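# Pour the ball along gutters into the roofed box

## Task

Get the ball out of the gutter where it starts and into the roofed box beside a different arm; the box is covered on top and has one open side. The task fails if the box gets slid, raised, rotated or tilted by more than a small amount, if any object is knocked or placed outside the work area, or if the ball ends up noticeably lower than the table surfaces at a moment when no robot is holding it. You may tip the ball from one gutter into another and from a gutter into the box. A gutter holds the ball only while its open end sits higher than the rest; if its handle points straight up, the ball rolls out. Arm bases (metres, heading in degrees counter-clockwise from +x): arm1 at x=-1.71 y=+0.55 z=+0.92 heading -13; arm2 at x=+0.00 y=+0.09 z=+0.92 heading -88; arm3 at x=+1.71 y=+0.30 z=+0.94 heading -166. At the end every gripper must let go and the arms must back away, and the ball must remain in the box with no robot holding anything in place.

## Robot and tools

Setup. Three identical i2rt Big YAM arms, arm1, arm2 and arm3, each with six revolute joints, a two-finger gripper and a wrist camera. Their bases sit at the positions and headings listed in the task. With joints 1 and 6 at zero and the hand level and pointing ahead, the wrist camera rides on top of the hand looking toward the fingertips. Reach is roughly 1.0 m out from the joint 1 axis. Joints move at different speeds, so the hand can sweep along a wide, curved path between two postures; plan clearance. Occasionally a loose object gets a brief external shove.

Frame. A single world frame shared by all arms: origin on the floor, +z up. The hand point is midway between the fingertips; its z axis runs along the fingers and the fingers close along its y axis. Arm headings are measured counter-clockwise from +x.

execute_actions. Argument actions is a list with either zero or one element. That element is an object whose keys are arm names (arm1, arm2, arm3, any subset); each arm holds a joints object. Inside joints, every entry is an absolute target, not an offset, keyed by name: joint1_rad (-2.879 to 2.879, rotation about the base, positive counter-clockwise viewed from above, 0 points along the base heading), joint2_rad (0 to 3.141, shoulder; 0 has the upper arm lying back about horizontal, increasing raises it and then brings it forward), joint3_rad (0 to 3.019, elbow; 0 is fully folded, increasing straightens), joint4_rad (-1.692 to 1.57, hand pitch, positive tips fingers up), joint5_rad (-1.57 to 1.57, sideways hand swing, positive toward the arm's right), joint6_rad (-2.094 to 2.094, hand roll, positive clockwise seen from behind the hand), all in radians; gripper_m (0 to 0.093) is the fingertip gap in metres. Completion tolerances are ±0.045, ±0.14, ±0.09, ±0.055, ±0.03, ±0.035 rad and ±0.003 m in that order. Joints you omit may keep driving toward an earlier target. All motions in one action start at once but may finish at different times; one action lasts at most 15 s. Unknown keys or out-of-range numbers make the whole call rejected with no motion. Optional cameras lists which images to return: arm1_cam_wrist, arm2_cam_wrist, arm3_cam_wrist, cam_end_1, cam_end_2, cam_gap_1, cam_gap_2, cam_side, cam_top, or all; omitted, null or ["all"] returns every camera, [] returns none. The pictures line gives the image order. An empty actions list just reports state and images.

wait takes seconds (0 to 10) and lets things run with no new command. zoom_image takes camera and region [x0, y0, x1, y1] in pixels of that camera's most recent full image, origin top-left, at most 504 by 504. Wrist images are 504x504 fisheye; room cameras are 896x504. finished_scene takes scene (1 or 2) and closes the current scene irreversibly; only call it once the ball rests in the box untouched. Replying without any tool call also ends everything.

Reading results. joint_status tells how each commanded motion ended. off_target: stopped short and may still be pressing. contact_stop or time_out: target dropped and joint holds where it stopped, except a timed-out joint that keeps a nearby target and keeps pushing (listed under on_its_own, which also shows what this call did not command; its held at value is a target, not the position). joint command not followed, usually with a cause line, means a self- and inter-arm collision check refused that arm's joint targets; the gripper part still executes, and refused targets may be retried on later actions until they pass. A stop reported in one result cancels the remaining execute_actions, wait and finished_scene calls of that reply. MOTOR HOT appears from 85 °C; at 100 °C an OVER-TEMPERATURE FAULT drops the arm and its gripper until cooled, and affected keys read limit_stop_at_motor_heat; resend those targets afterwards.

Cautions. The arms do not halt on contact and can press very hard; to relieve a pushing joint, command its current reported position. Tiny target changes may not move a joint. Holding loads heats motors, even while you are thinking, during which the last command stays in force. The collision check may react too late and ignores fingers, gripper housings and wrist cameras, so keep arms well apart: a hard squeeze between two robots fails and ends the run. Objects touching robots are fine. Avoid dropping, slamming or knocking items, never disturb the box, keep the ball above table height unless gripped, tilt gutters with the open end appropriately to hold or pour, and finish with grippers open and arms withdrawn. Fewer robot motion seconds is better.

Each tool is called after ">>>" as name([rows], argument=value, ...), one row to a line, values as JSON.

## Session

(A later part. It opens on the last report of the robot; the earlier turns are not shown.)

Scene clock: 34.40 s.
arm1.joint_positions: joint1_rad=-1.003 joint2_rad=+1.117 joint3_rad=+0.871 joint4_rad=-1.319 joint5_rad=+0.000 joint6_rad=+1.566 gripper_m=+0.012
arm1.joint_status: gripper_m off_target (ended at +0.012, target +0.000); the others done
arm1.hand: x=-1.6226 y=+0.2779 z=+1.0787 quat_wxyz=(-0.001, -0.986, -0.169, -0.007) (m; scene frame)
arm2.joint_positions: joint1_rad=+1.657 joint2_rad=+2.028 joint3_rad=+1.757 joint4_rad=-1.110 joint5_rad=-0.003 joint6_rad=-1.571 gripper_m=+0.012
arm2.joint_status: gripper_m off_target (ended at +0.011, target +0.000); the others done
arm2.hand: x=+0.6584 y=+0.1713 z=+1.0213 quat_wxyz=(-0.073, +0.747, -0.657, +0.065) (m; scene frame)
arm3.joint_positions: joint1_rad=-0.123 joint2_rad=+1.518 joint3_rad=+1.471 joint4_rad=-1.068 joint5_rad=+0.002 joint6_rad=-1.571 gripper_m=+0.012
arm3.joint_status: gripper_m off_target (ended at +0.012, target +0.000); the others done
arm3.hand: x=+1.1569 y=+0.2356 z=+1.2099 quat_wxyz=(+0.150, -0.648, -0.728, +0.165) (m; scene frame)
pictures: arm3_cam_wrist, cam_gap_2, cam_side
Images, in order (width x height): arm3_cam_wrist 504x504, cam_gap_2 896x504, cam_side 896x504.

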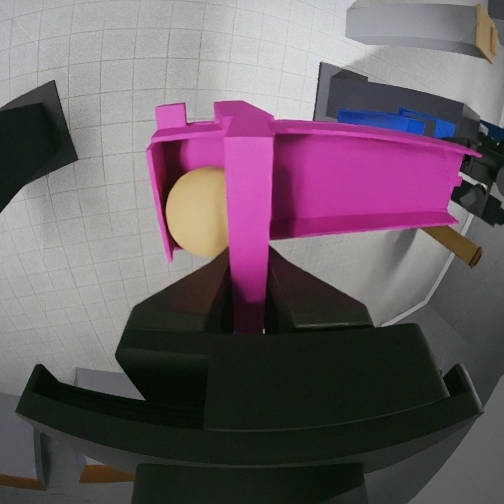

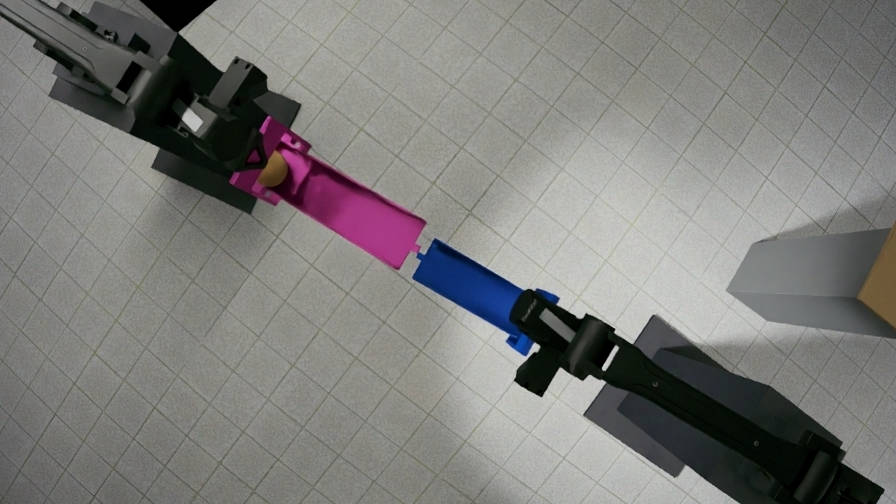

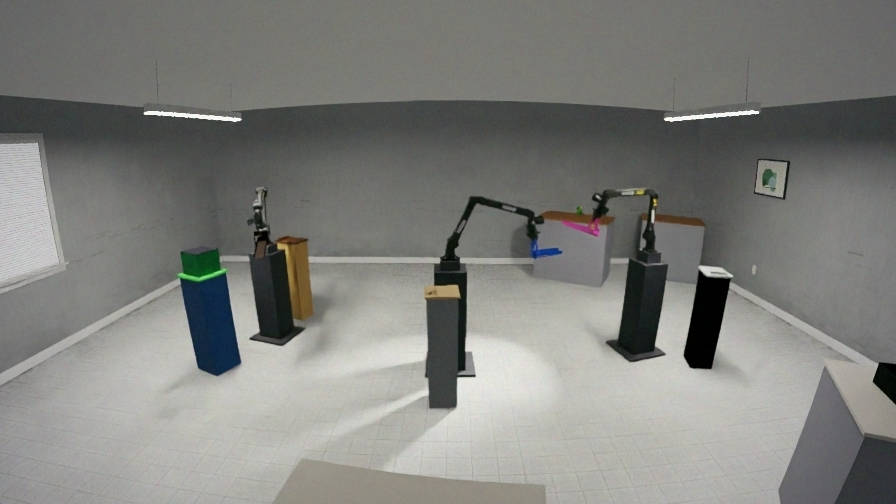

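>>> execute_actions([
  {"arm3":{"joints":{"joint2_rad":1.75,"joint3_rad":1.85,"joint4_rad":-1.2,"gripper_m":0.0}},"arm1":{"joints":{"joint1_rad":-1.716,"joint4_rad":-1.28,"gripper_m":0.0}}},
], cameras=["arm3_cam_wrist","arm1_cam_wrist","cam_end_1","cam_side","cam_top"])

Scene clock: 36.20 s.
arm1.joint_positions: joint1_rad=-1.710 joint2_rad=+1.117 joint3_rad=+0.871 joint4_rad=-1.291 joint5_rad=+0.001 joint6_rad=+1.568 gripper_m=+0.012
arm1.joint_status: gripper_m off_target (ended at +0.012, target +0.000); the others done
arm1.hand: x=-1.8251 y=+0.2755 z=+1.0762 quat_wxyz=(-0.013, -0.983, +0.184, -0.002) (m; scene frame)
arm2.joint_positions: joint1_rad=+1.657 joint2_rad=+2.028 joint3_rad=+1.757 joint4_rad=-1.110 joint5_rad=-0.003 joint6_rad=-1.571 gripper_m=+0.012
arm2.joint_status: not commanded
arm2.hand: x=+0.6584 y=+0.1713 z=+1.0213 quat_wxyz=(-0.073, +0.747, -0.657, +0.065) (m; scene frame)
arm3.joint_positions: joint1_rad=-0.123 joint2_rad=+1.776 joint3_rad=+1.772 joint4_rad=-1.199 joint5_rad=+0.002 joint6_rad=-1.571 gripper_m=+0.012
arm3.joint_status: gripper_m off_target (ended at +0.012, target +0.000); the others done
arm3.hand: x=+1.0812 y=+0.2269 z=+1.1916 quat_wxyz=(+0.120, -0.654, -0.735, +0.132) (m; scene frame)
pictures: arm1_cam_wrist, arm3_cam_wrist, cam_end_1, cam_side, cam_top
Images, in order (width x height): arm1_cam_wrist 504x504, arm3_cam_wrist 504x504, cam_end_1 896x504, cam_side 896x504, cam_top 896x504.

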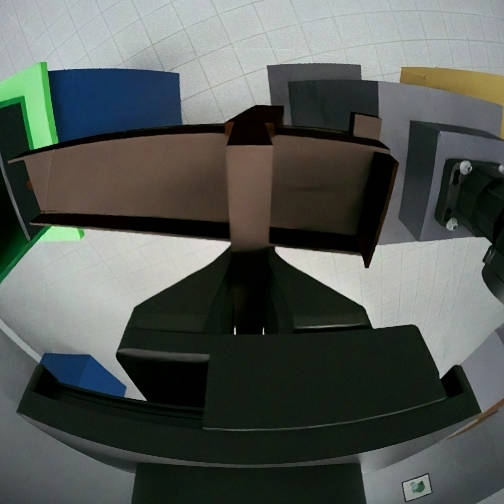

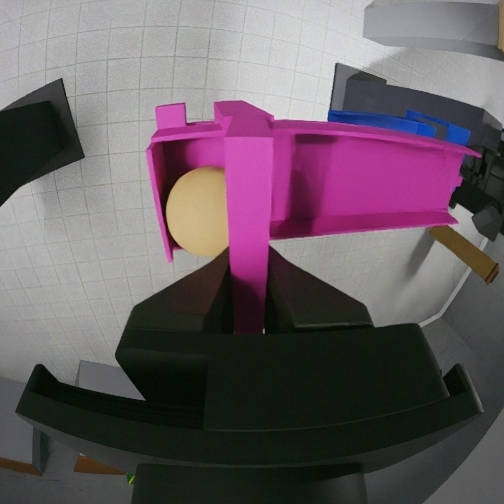

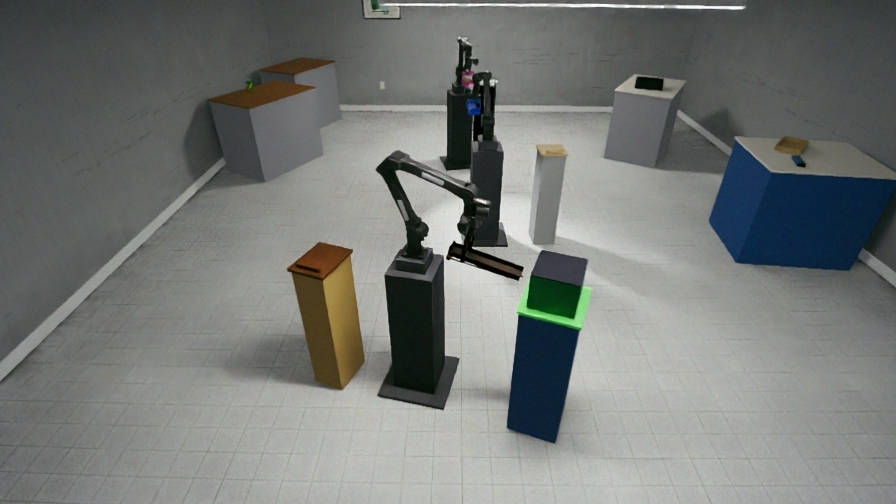

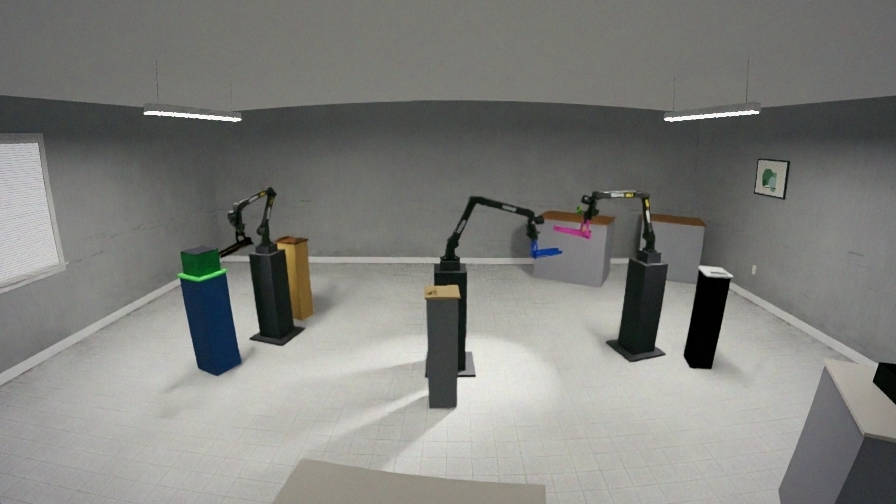

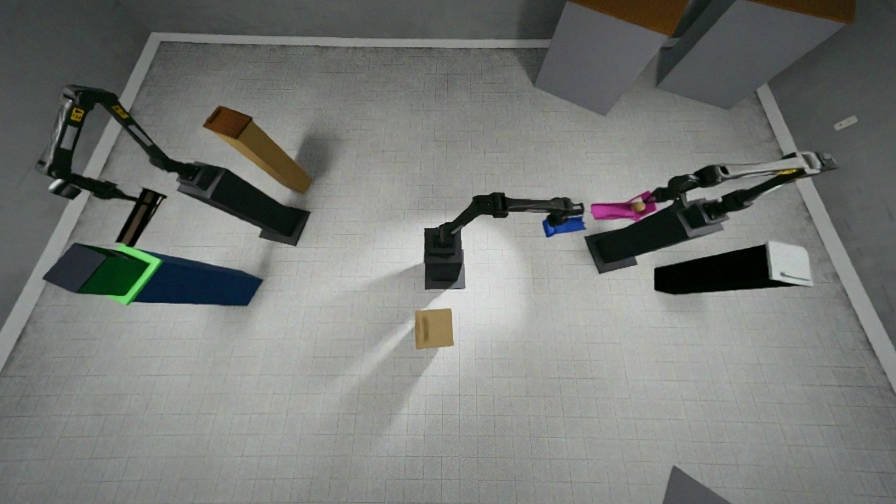

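>>> zoom_image(camera="cam_side", region=[515, 185, 615, 270])

>>> zoom_image(camera="arm1_cam_wrist", region=[0, 50, 160, 290])

>>> zoom_image(camera="cam_end_1", region=[430, 180, 610, 340])

Region (515, 185, 615, 270) of cam_side's 896x504 image, scaled by 5.040, with more detail than that image has; it fills the top 428 rows of this view, and the rest is white.

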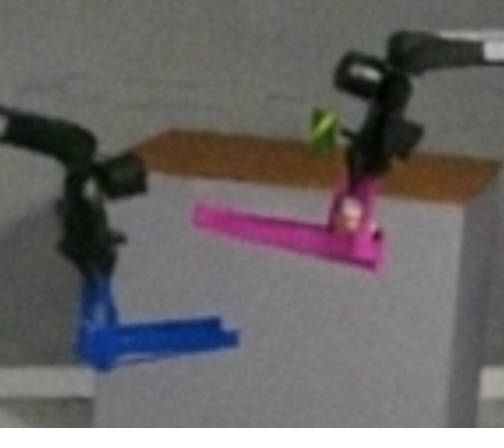

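Region (0, 50, 160, 290) of arm1_cam_wrist's 504x504 image, scaled by 2.100, with more detail than that image has.

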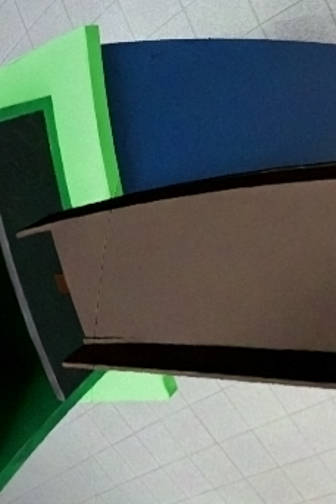

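Region (430, 180, 610, 340) of cam_end_1's 896x504 image, scaled by 2.800, with more detail than that image has.

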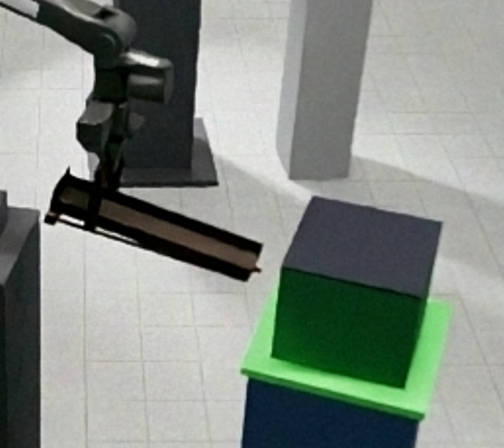

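>>> execute_actions([
  {"arm3":{"joints":{"joint2_rad":1.91,"joint3_rad":1.93,"joint4_rad":-1.2,"gripper_m":0.0}},"arm2":{"joints":{"joint4_rad":-1.018,"gripper_m":0.0}},"arm1":{"joints":{"joint1_rad":-1.742,"joint2_rad":1.198,"joint3_rad":0.99,"joint4_rad":-1.21,"gripper_m":0.0}}},
], cameras=["arm3_cam_wrist","arm1_cam_wrist","arm2_cam_wrist","cam_gap_2","cam_side","cam_end_1"])

Scene clock: 38.30 s.
arm1.joint_positions: joint1_rad=-1.732 joint2_rad=+1.202 joint3_rad=+0.926 joint4_rad=-1.219 joint5_rad=+0.001 joint6_rad=+1.568 gripper_m=+0.012
arm1.joint_status: gripper_m off_target (ended at +0.012, target +0.000); the others done
arm1.hand: x=-1.8461 y=+0.2418 z=+1.0728 quat_wxyz=(-0.033, -0.980, +0.194, +0.002) (m; scene frame)
arm2.joint_positions: joint1_rad=+1.657 joint2_rad=+2.028 joint3_rad=+1.757 joint4_rad=-1.035 joint5_rad=-0.003 joint6_rad=-1.571 gripper_m=+0.011
arm2.joint_status: gripper_m off_target (ended at +0.011, target +0.000); the others done
arm2.hand: x=+0.6763 y=+0.1736 z=+1.0256 quat_wxyz=(-0.101, +0.744, -0.654, +0.090) (m; scene frame)
arm3.joint_positions: joint1_rad=-0.123 joint2_rad=+1.934 joint3_rad=+1.874 joint4_rad=-1.204 joint5_rad=+0.002 joint6_rad=-1.571 gripper_m=+0.012
arm3.joint_status: gripper_m off_target (ended at +0.012, target +0.000); the others done
arm3.hand: x=+1.0424 y=+0.2225 z=+1.1383 quat_wxyz=(+0.101, -0.658, -0.738, +0.110) (m; scene frame)
pictures: arm1_cam_wrist, arm2_cam_wrist, arm3_cam_wrist, cam_end_1, cam_gap_2, cam_side
Images, in order (width x height): arm1_cam_wrist 504x504, arm2_cam_wrist 504x504, arm3_cam_wrist 504x504, cam_end_1 896x504, cam_gap_2 896x504, cam_side 896x504.

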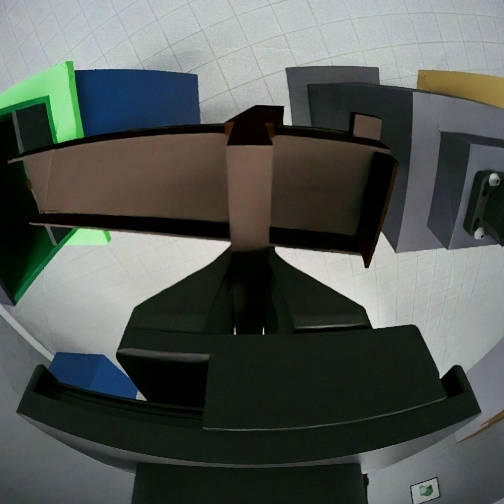

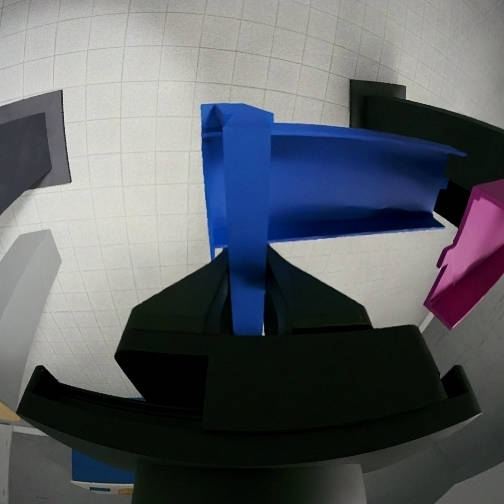

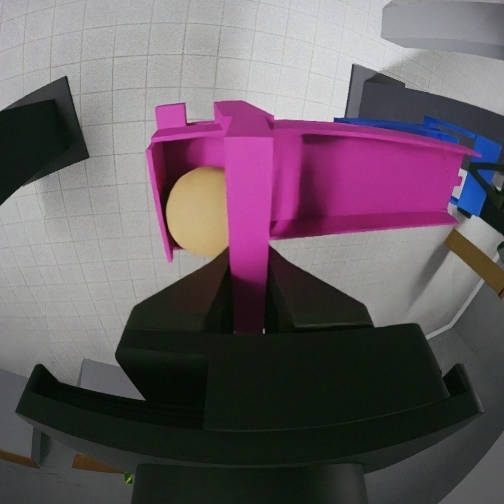

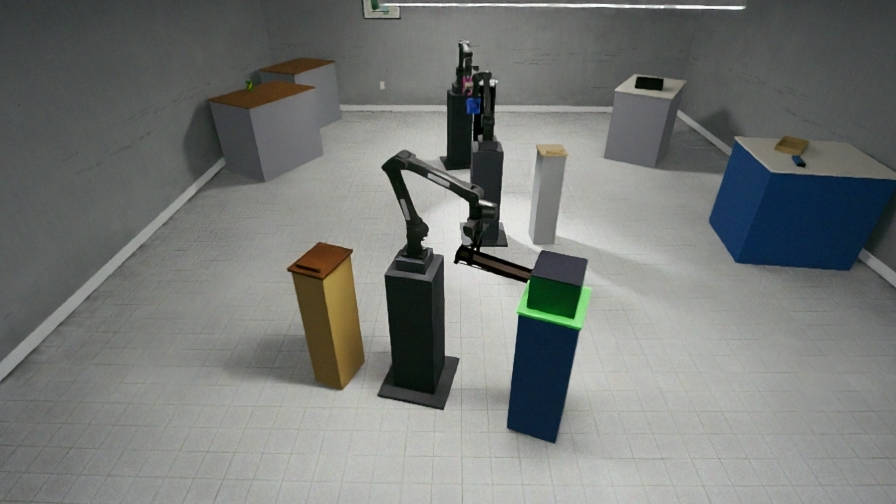

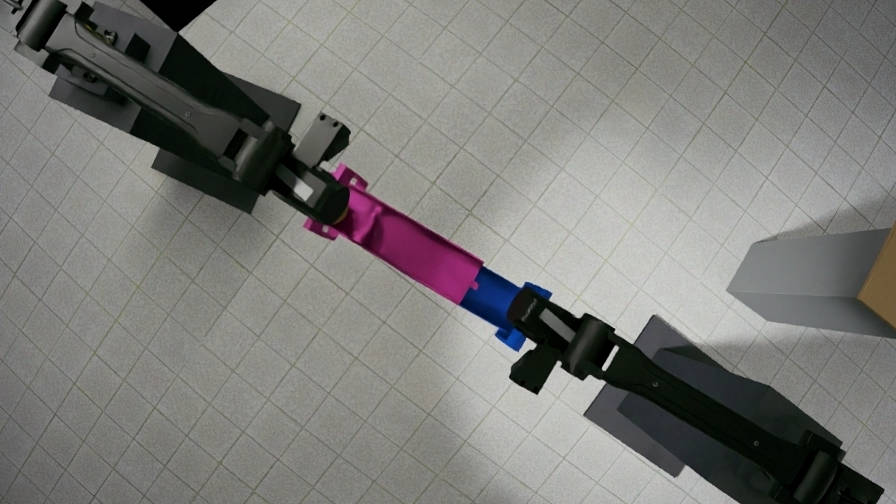

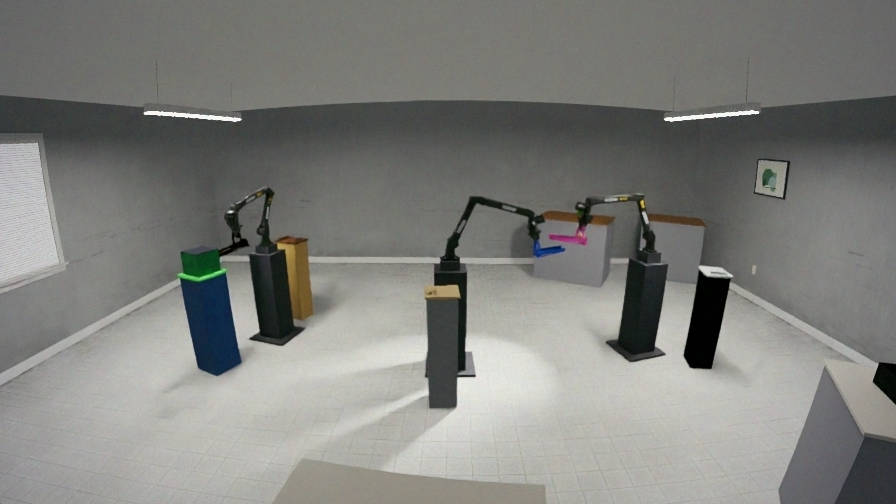

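>>> zoom_image(camera="cam_side", region=[520, 195, 610, 270])

>>> zoom_image(camera="arm1_cam_wrist", region=[0, 60, 160, 310])

>>> zoom_image(camera="cam_gap_2", region=[290, 150, 590, 380])

Region (520, 195, 610, 270) of cam_side's 896x504 image, scaled by 5.600, with more detail than that image has.

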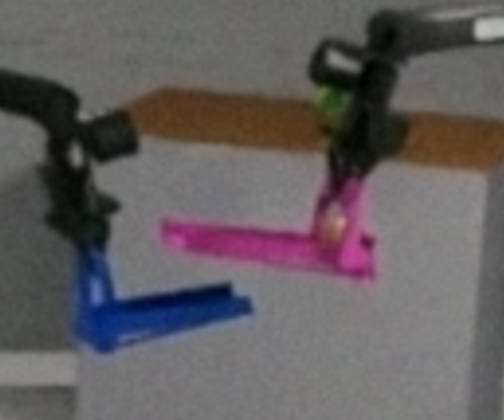

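Region (0, 60, 160, 310) of arm1_cam_wrist's 504x504 image, scaled by 2.016, with more detail than that image has; it fills the left 323 columns of this view, and the rest is white.

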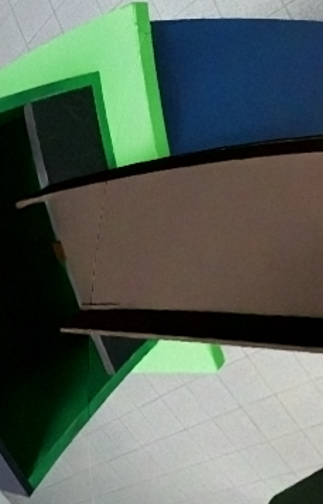

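Region (290, 150, 590, 380) of cam_gap_2's 896x504 image, scaled by 1.680, with more detail than that image has; it fills the top 386 rows of this view, and the rest is white.

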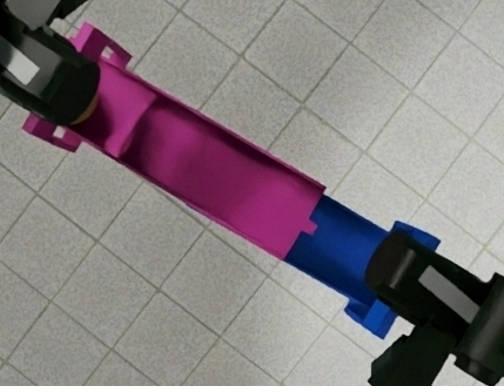

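>>> execute_actions([
  {"arm3":{"joints":{"joint4_rad":-1.435,"gripper_m":0.0}},"arm2":{"joints":{"gripper_m":0.0}},"arm1":{"joints":{"joint2_rad":1.0,"gripper_m":0.0}}},
], cameras=["arm3_cam_wrist","arm2_cam_wrist","cam_gap_2","cam_side"])

Scene clock: 40.60 s.
arm1.joint_positions: joint1_rad=-1.732 joint2_rad=+0.999 joint3_rad=+0.930 joint4_rad=-1.220 joint5_rad=+0.001 joint6_rad=+1.568 gripper_m=+0.012
arm1.joint_status: gripper_m off_target (ended at +0.012, target +0.000); the others done
arm1.hand: x=-1.8426 y=+0.2519 z=+1.1372 quat_wxyz=(-0.134, -0.972, +0.193, +0.023) (m; scene frame)
arm2.joint_positions: joint1_rad=+1.657 joint2_rad=+2.028 joint3_rad=+1.757 joint4_rad=-1.035 joint5_rad=-0.003 joint6_rad=-1.571 gripper_m=+0.011
arm2.joint_status: gripper_m off_target (ended at +0.011, target +0.000)
arm2.hand: x=+0.6763 y=+0.1736 z=+1.0256 quat_wxyz=(-0.101, +0.744, -0.654, +0.090) (m; scene frame)
arm3.joint_positions: joint1_rad=-0.123 joint2_rad=+1.934 joint3_rad=+1.874 joint4_rad=-1.430 joint5_rad=+0.002 joint6_rad=-1.571 gripper_m=+0.012
arm3.joint_status: gripper_m off_target (ended at +0.012, target +0.000); the others done
arm3.hand: x=+1.0964 y=+0.2287 z=+1.1281 quat_wxyz=(+0.026, -0.665, -0.746, +0.026) (m; scene frame)
pictures: arm2_cam_wrist, arm3_cam_wrist, cam_gap_2, cam_side
Images, in order (width x height): arm2_cam_wrist 504x504, arm3_cam_wrist 504x504, cam_gap_2 896x504, cam_side 896x504.

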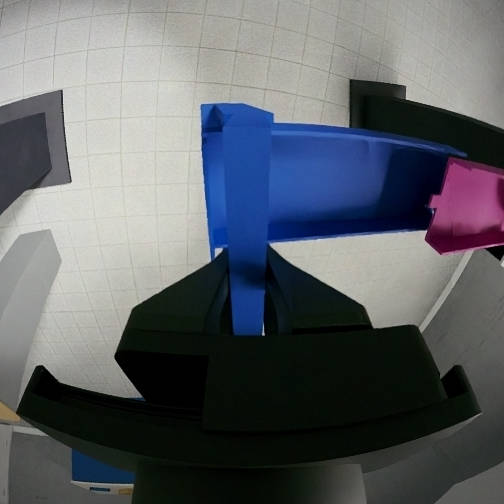

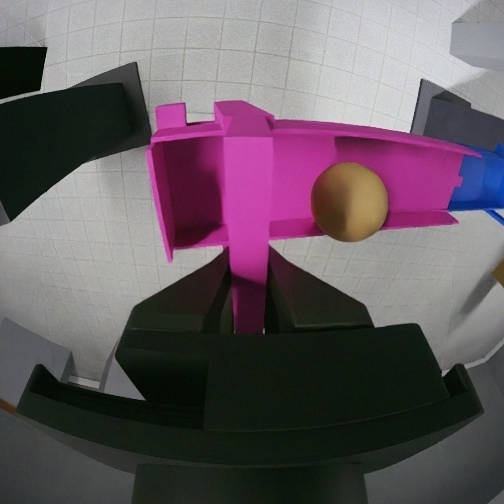

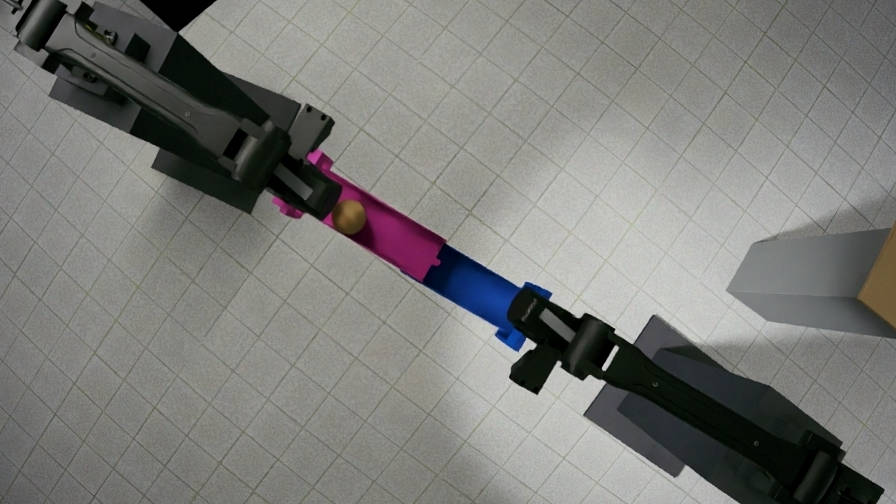

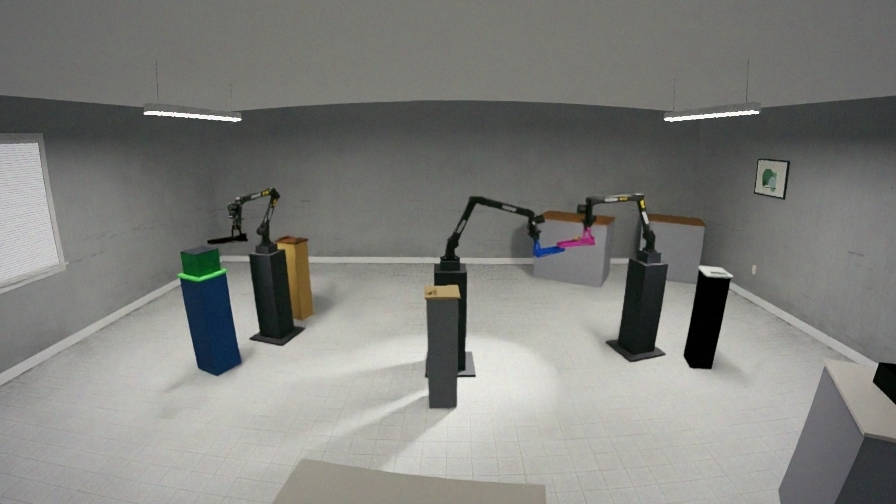

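>>> wait(seconds=1.5)

Scene clock: 42.10 s.
arm1.joint_positions: joint1_rad=-1.732 joint2_rad=+0.999 joint3_rad=+0.930 joint4_rad=-1.220 joint5_rad=+0.001 joint6_rad=+1.568 gripper_m=+0.012
arm1.joint_status: gripper_m off_target (ended at +0.012, target +0.000); the others done
arm1.hand: x=-1.8426 y=+0.2519 z=+1.1372 quat_wxyz=(-0.134, -0.972, +0.193, +0.023) (m; scene frame)
arm2.joint_positions: joint1_rad=+1.657 joint2_rad=+2.028 joint3_rad=+1.757 joint4_rad=-1.033 joint5_rad=-0.002 joint6_rad=-1.572 gripper_m=+0.011
arm2.joint_status: gripper_m off_target (ended at +0.011, target +0.000)
arm2.hand: x=+0.6767 y=+0.1736 z=+1.0257 quat_wxyz=(-0.102, +0.744, -0.654, +0.091) (m; scene frame)
arm3.joint_positions: joint1_rad=-0.123 joint2_rad=+1.934 joint3_rad=+1.874 joint4_rad=-1.430 joint5_rad=+0.002 joint6_rad=-1.571 gripper_m=+0.012
arm3.joint_status: gripper_m off_target (ended at +0.012, target +0.000); the others done
arm3.hand: x=+1.0966 y=+0.2288 z=+1.1281 quat_wxyz=(+0.026, -0.665, -0.746, +0.026) (m; scene frame)
wait: 1.50 s; at rest by 0.27 s
pictures: arm1_cam_wrist, arm2_cam_wrist, arm3_cam_wrist, cam_end_1, cam_end_2, cam_gap_1, cam_gap_2, cam_side, cam_top
Images, in order (width x height): arm1_cam_wrist 504x504, arm2_cam_wrist 504x504, arm3_cam_wrist 504x504, cam_end_1 896x504, cam_end_2 896x504, cam_gap_1 896x504, cam_gap_2 896x504, cam_side 896x504, cam_top 896x504.

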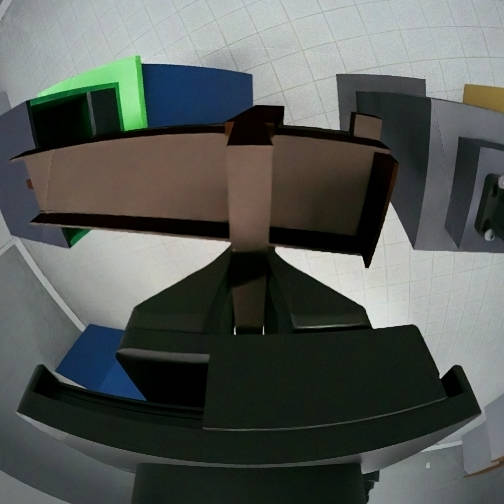

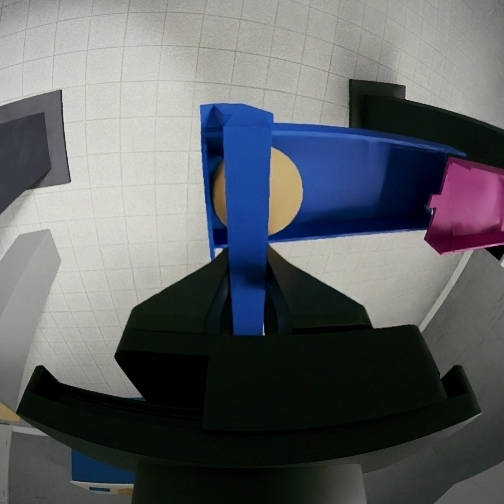

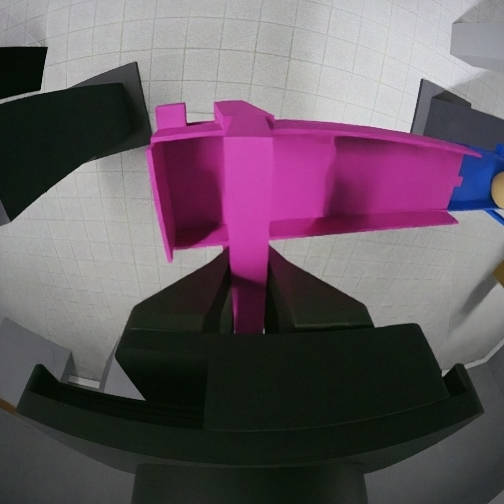

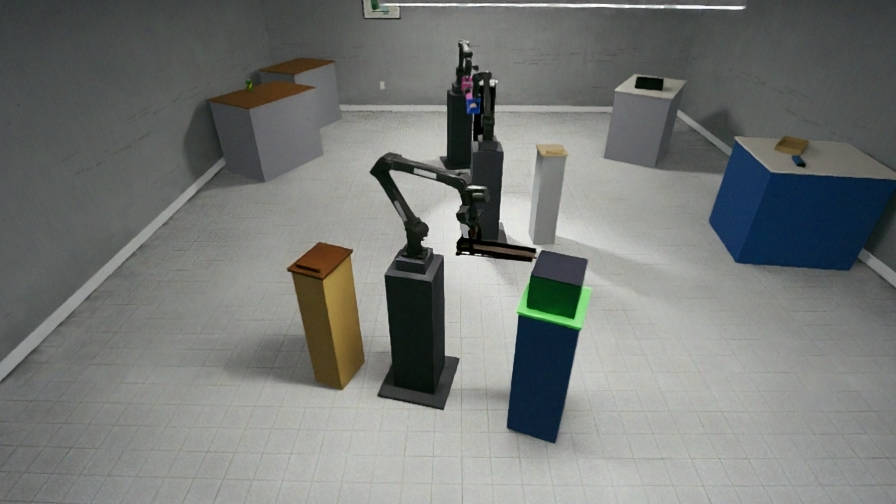

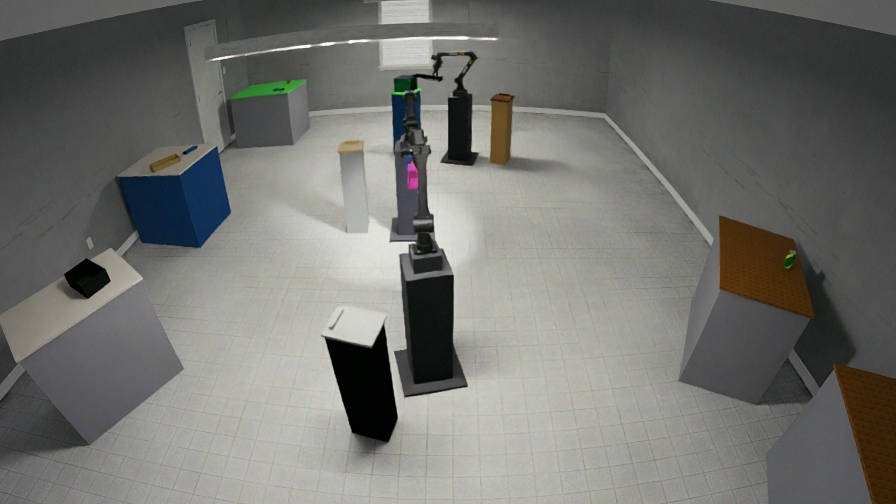

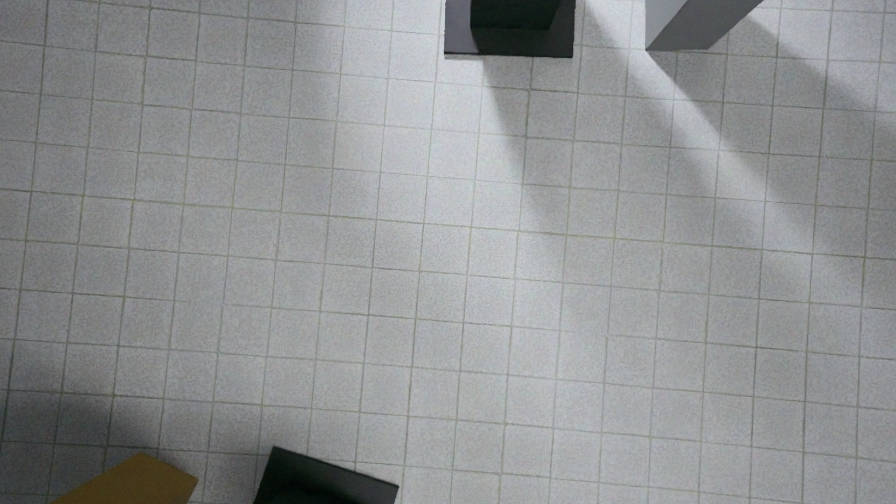

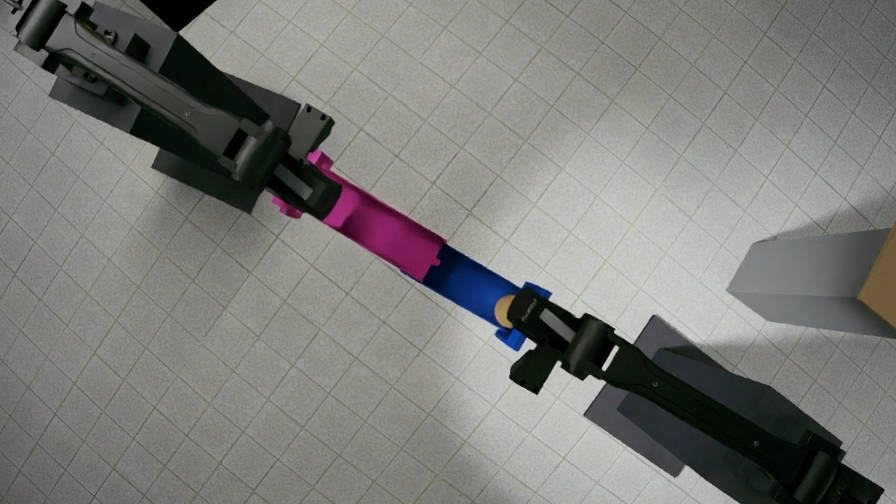

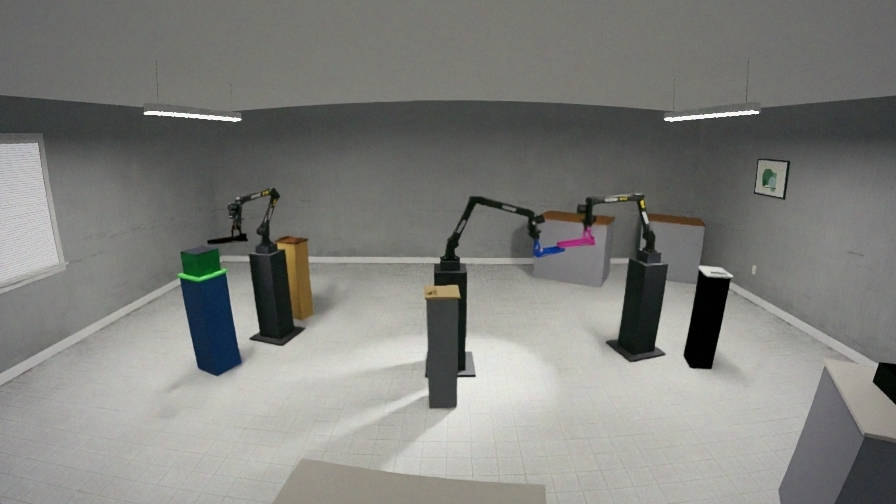

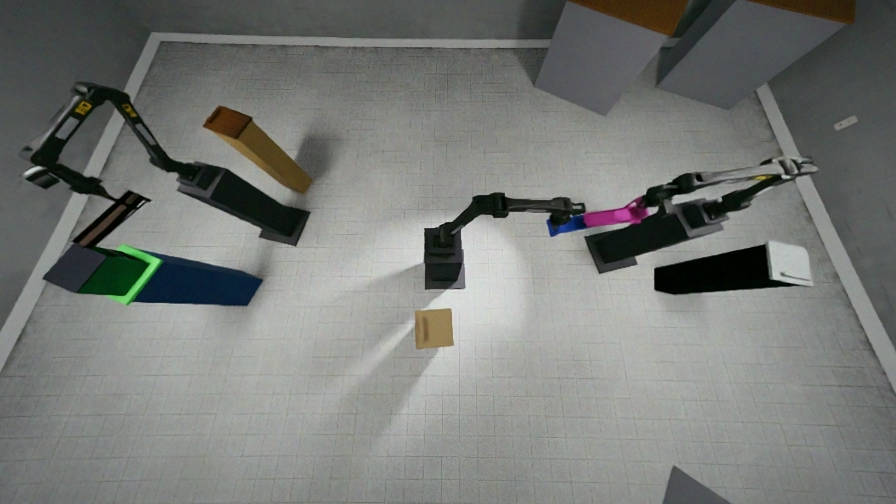

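>>> zoom_image(camera="arm1_cam_wrist", region=[0, 50, 200, 260])

>>> zoom_image(camera="cam_side", region=[520, 195, 610, 270])

Region (0, 50, 200, 260) of arm1_cam_wrist's 504x504 image, scaled by 2.400, with more detail than that image has; it fills the left 480 columns of this view, and the rest is white.

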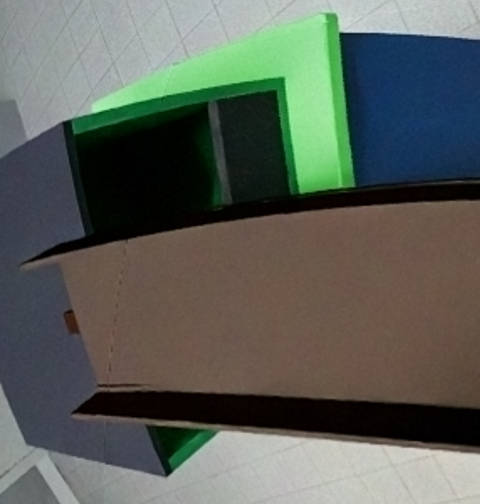

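Region (520, 195, 610, 270) of cam_side's 896x504 image, scaled by 5.600, with more detail than that image has.

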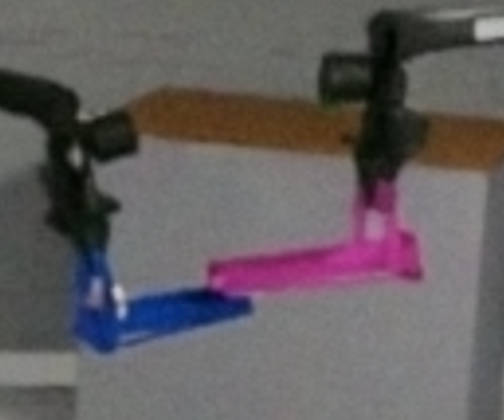

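>>> execute_actions([
  {"arm3":{"joints":{"joint2_rad":1.42,"gripper_m":0.0}},"arm1":{"joints":{"joint1_rad":-0.6,"gripper_m":0.0}}},
], cameras=["cam_side"])

>>> execute_actions([
  {"arm3":{"joints":{"joint1_rad":2.5,"joint2_rad":1.6,"joint3_rad":1.5,"joint4_rad":-1.4,"joint5_rad":0.21,"joint6_rad":-0.155,"gripper_m":0.0}},"arm2":{"joints":{"joint1_rad":-1.869,"joint2_rad":1.785,"joint3_rad":1.9,"gripper_m":0.0}},"arm1":{"joints":{"joint1_rad":-0.033,"joint2_rad":2.06,"joint3_rad":1.83,"joint4_rad":-0.985,"joint5_rad":0.0,"joint6_rad":1.58,"gripper_m":0.0}}},
], cameras=["arm2_cam_wrist","cam_gap_1","cam_side"])

Scene clock: 44.87 s.
arm1.joint_positions: joint1_rad=-0.606 joint2_rad=+1.001 joint3_rad=+0.930 joint4_rad=-1.220 joint5_rad=-0.001 joint6_rad=+1.569 gripper_m=+0.012
arm1.joint_status: gripper_m off_target (ended at +0.012, target +0.000); the others done
arm1.hand: x=-1.5017 y=+0.3093 z=+1.1412 quat_wxyz=(-0.130, -0.924, -0.354, -0.057) (m; scene frame)
arm2.joint_positions: joint1_rad=+1.657 joint2_rad=+2.028 joint3_rad=+1.757 joint4_rad=-1.033 joint5_rad=-0.002 joint6_rad=-1.572 gripper_m=+0.011
arm2.joint_status: not commanded
arm2.hand: x=+0.6767 y=+0.1736 z=+1.0257 quat_wxyz=(-0.102, +0.744, -0.654, +0.091) (m; scene frame)
arm3.joint_positions: joint1_rad=-0.123 joint2_rad=+1.443 joint3_rad=+1.911 joint4_rad=-1.436 joint5_rad=+0.002 joint6_rad=-1.571 gripper_m=+0.012
arm3.joint_status: gripper_m off_target (ended at +0.012, target +0.000); the others done
arm3.hand: x=+1.1937 y=+0.2396 z=+1.4209 quat_wxyz=(+0.196, -0.636, -0.714, +0.218) (m; scene frame)
pictures: cam_side
Images, in order (width x height): cam_side 896x504.

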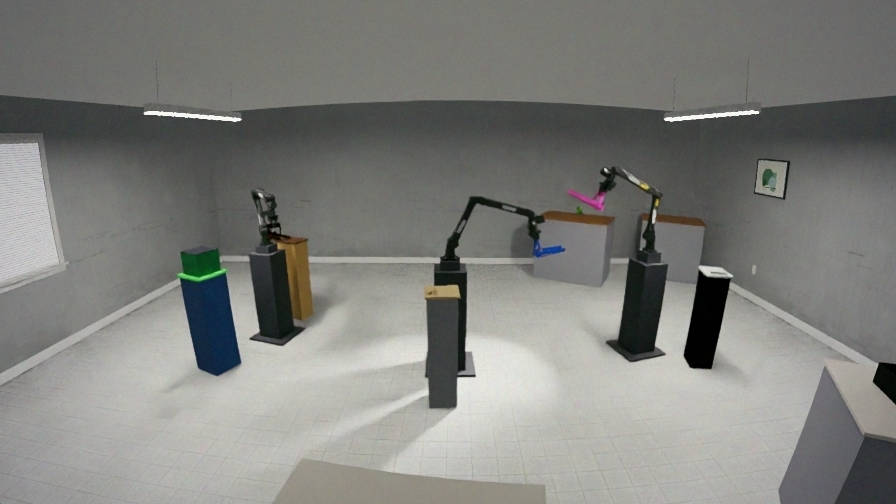

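Scene clock: 47.90 s.
arm1.joint_positions: joint1_rad=-0.024 joint2_rad=+2.075 joint3_rad=+1.758 joint4_rad=-0.990 joint5_rad=-0.002 joint6_rad=+1.571 gripper_m=+0.012
arm1.joint_status: gripper_m off_target (ended at +0.012, target +0.000); the others done
arm1.hand: x=-1.0473 y=+0.3750 z=+0.9979 quat_wxyz=(-0.105, -0.785, -0.604, -0.088) (m; scene frame)
arm2.joint_positions: joint1_rad=-1.877 joint2_rad=+1.806 joint3_rad=+1.874 joint4_rad=-1.018 joint5_rad=+0.003 joint6_rad=-1.574 gripper_m=+0.011
arm2.joint_status: gripper_m off_target (ended at +0.011, target +0.000); the others done
arm2.hand: x=-0.6776 y=+0.2718 z=+1.2242 quat_wxyz=(+0.241, -0.757, -0.580, +0.182) (m; scene frame)
arm3.joint_positions: joint1_rad=+2.506 joint2_rad=+1.626 joint3_rad=+1.481 joint4_rad=-1.396 joint5_rad=+0.205 joint6_rad=-0.163 gripper_m=+0.012
arm3.joint_status: gripper_m off_target (ended at +0.012, target +0.000); the others done
arm3.hand: x=+2.1567 y=+0.0748 z=+1.1503 quat_wxyz=(+0.011, -0.118, -0.988, +0.101) (m; scene frame)
pictures: arm2_cam_wrist, cam_gap_1, cam_side
Images, in order (width x height): arm2_cam_wrist 504x504, cam_gap_1 896x504, cam_side 896x504.

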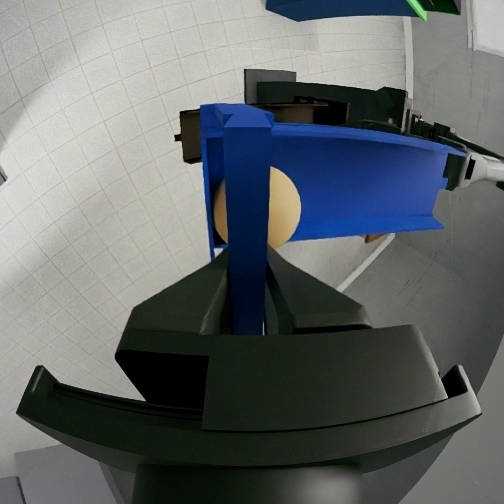

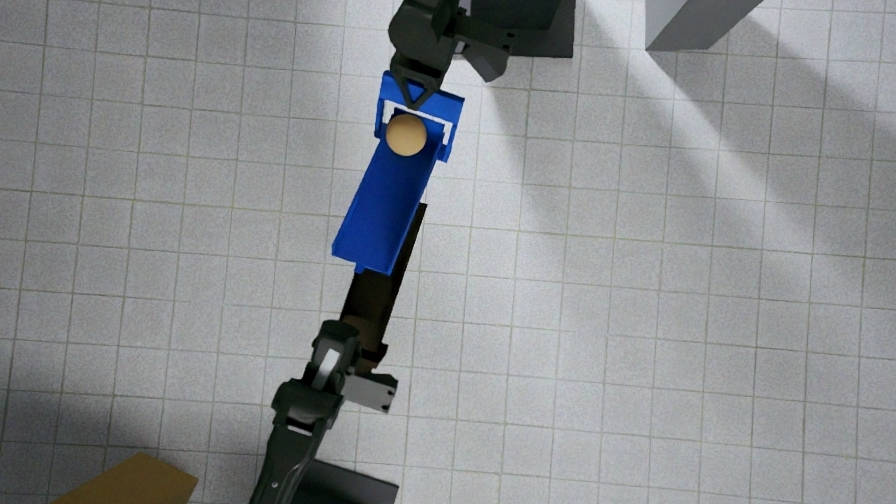

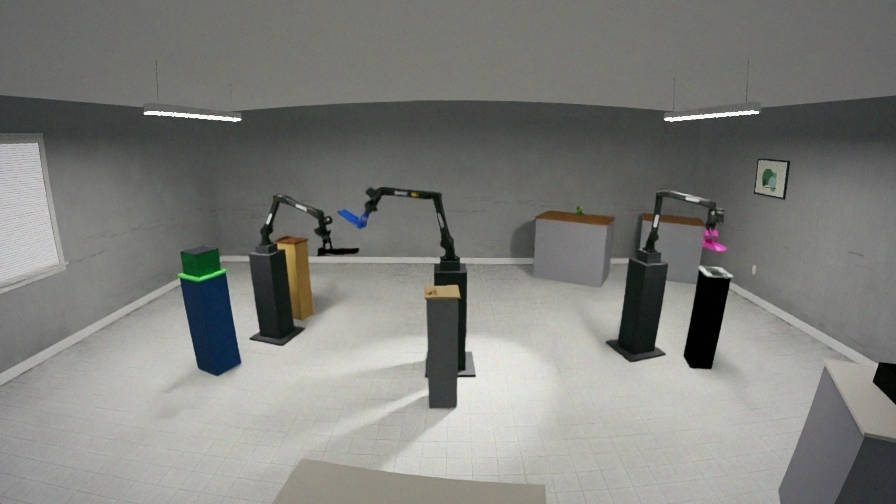

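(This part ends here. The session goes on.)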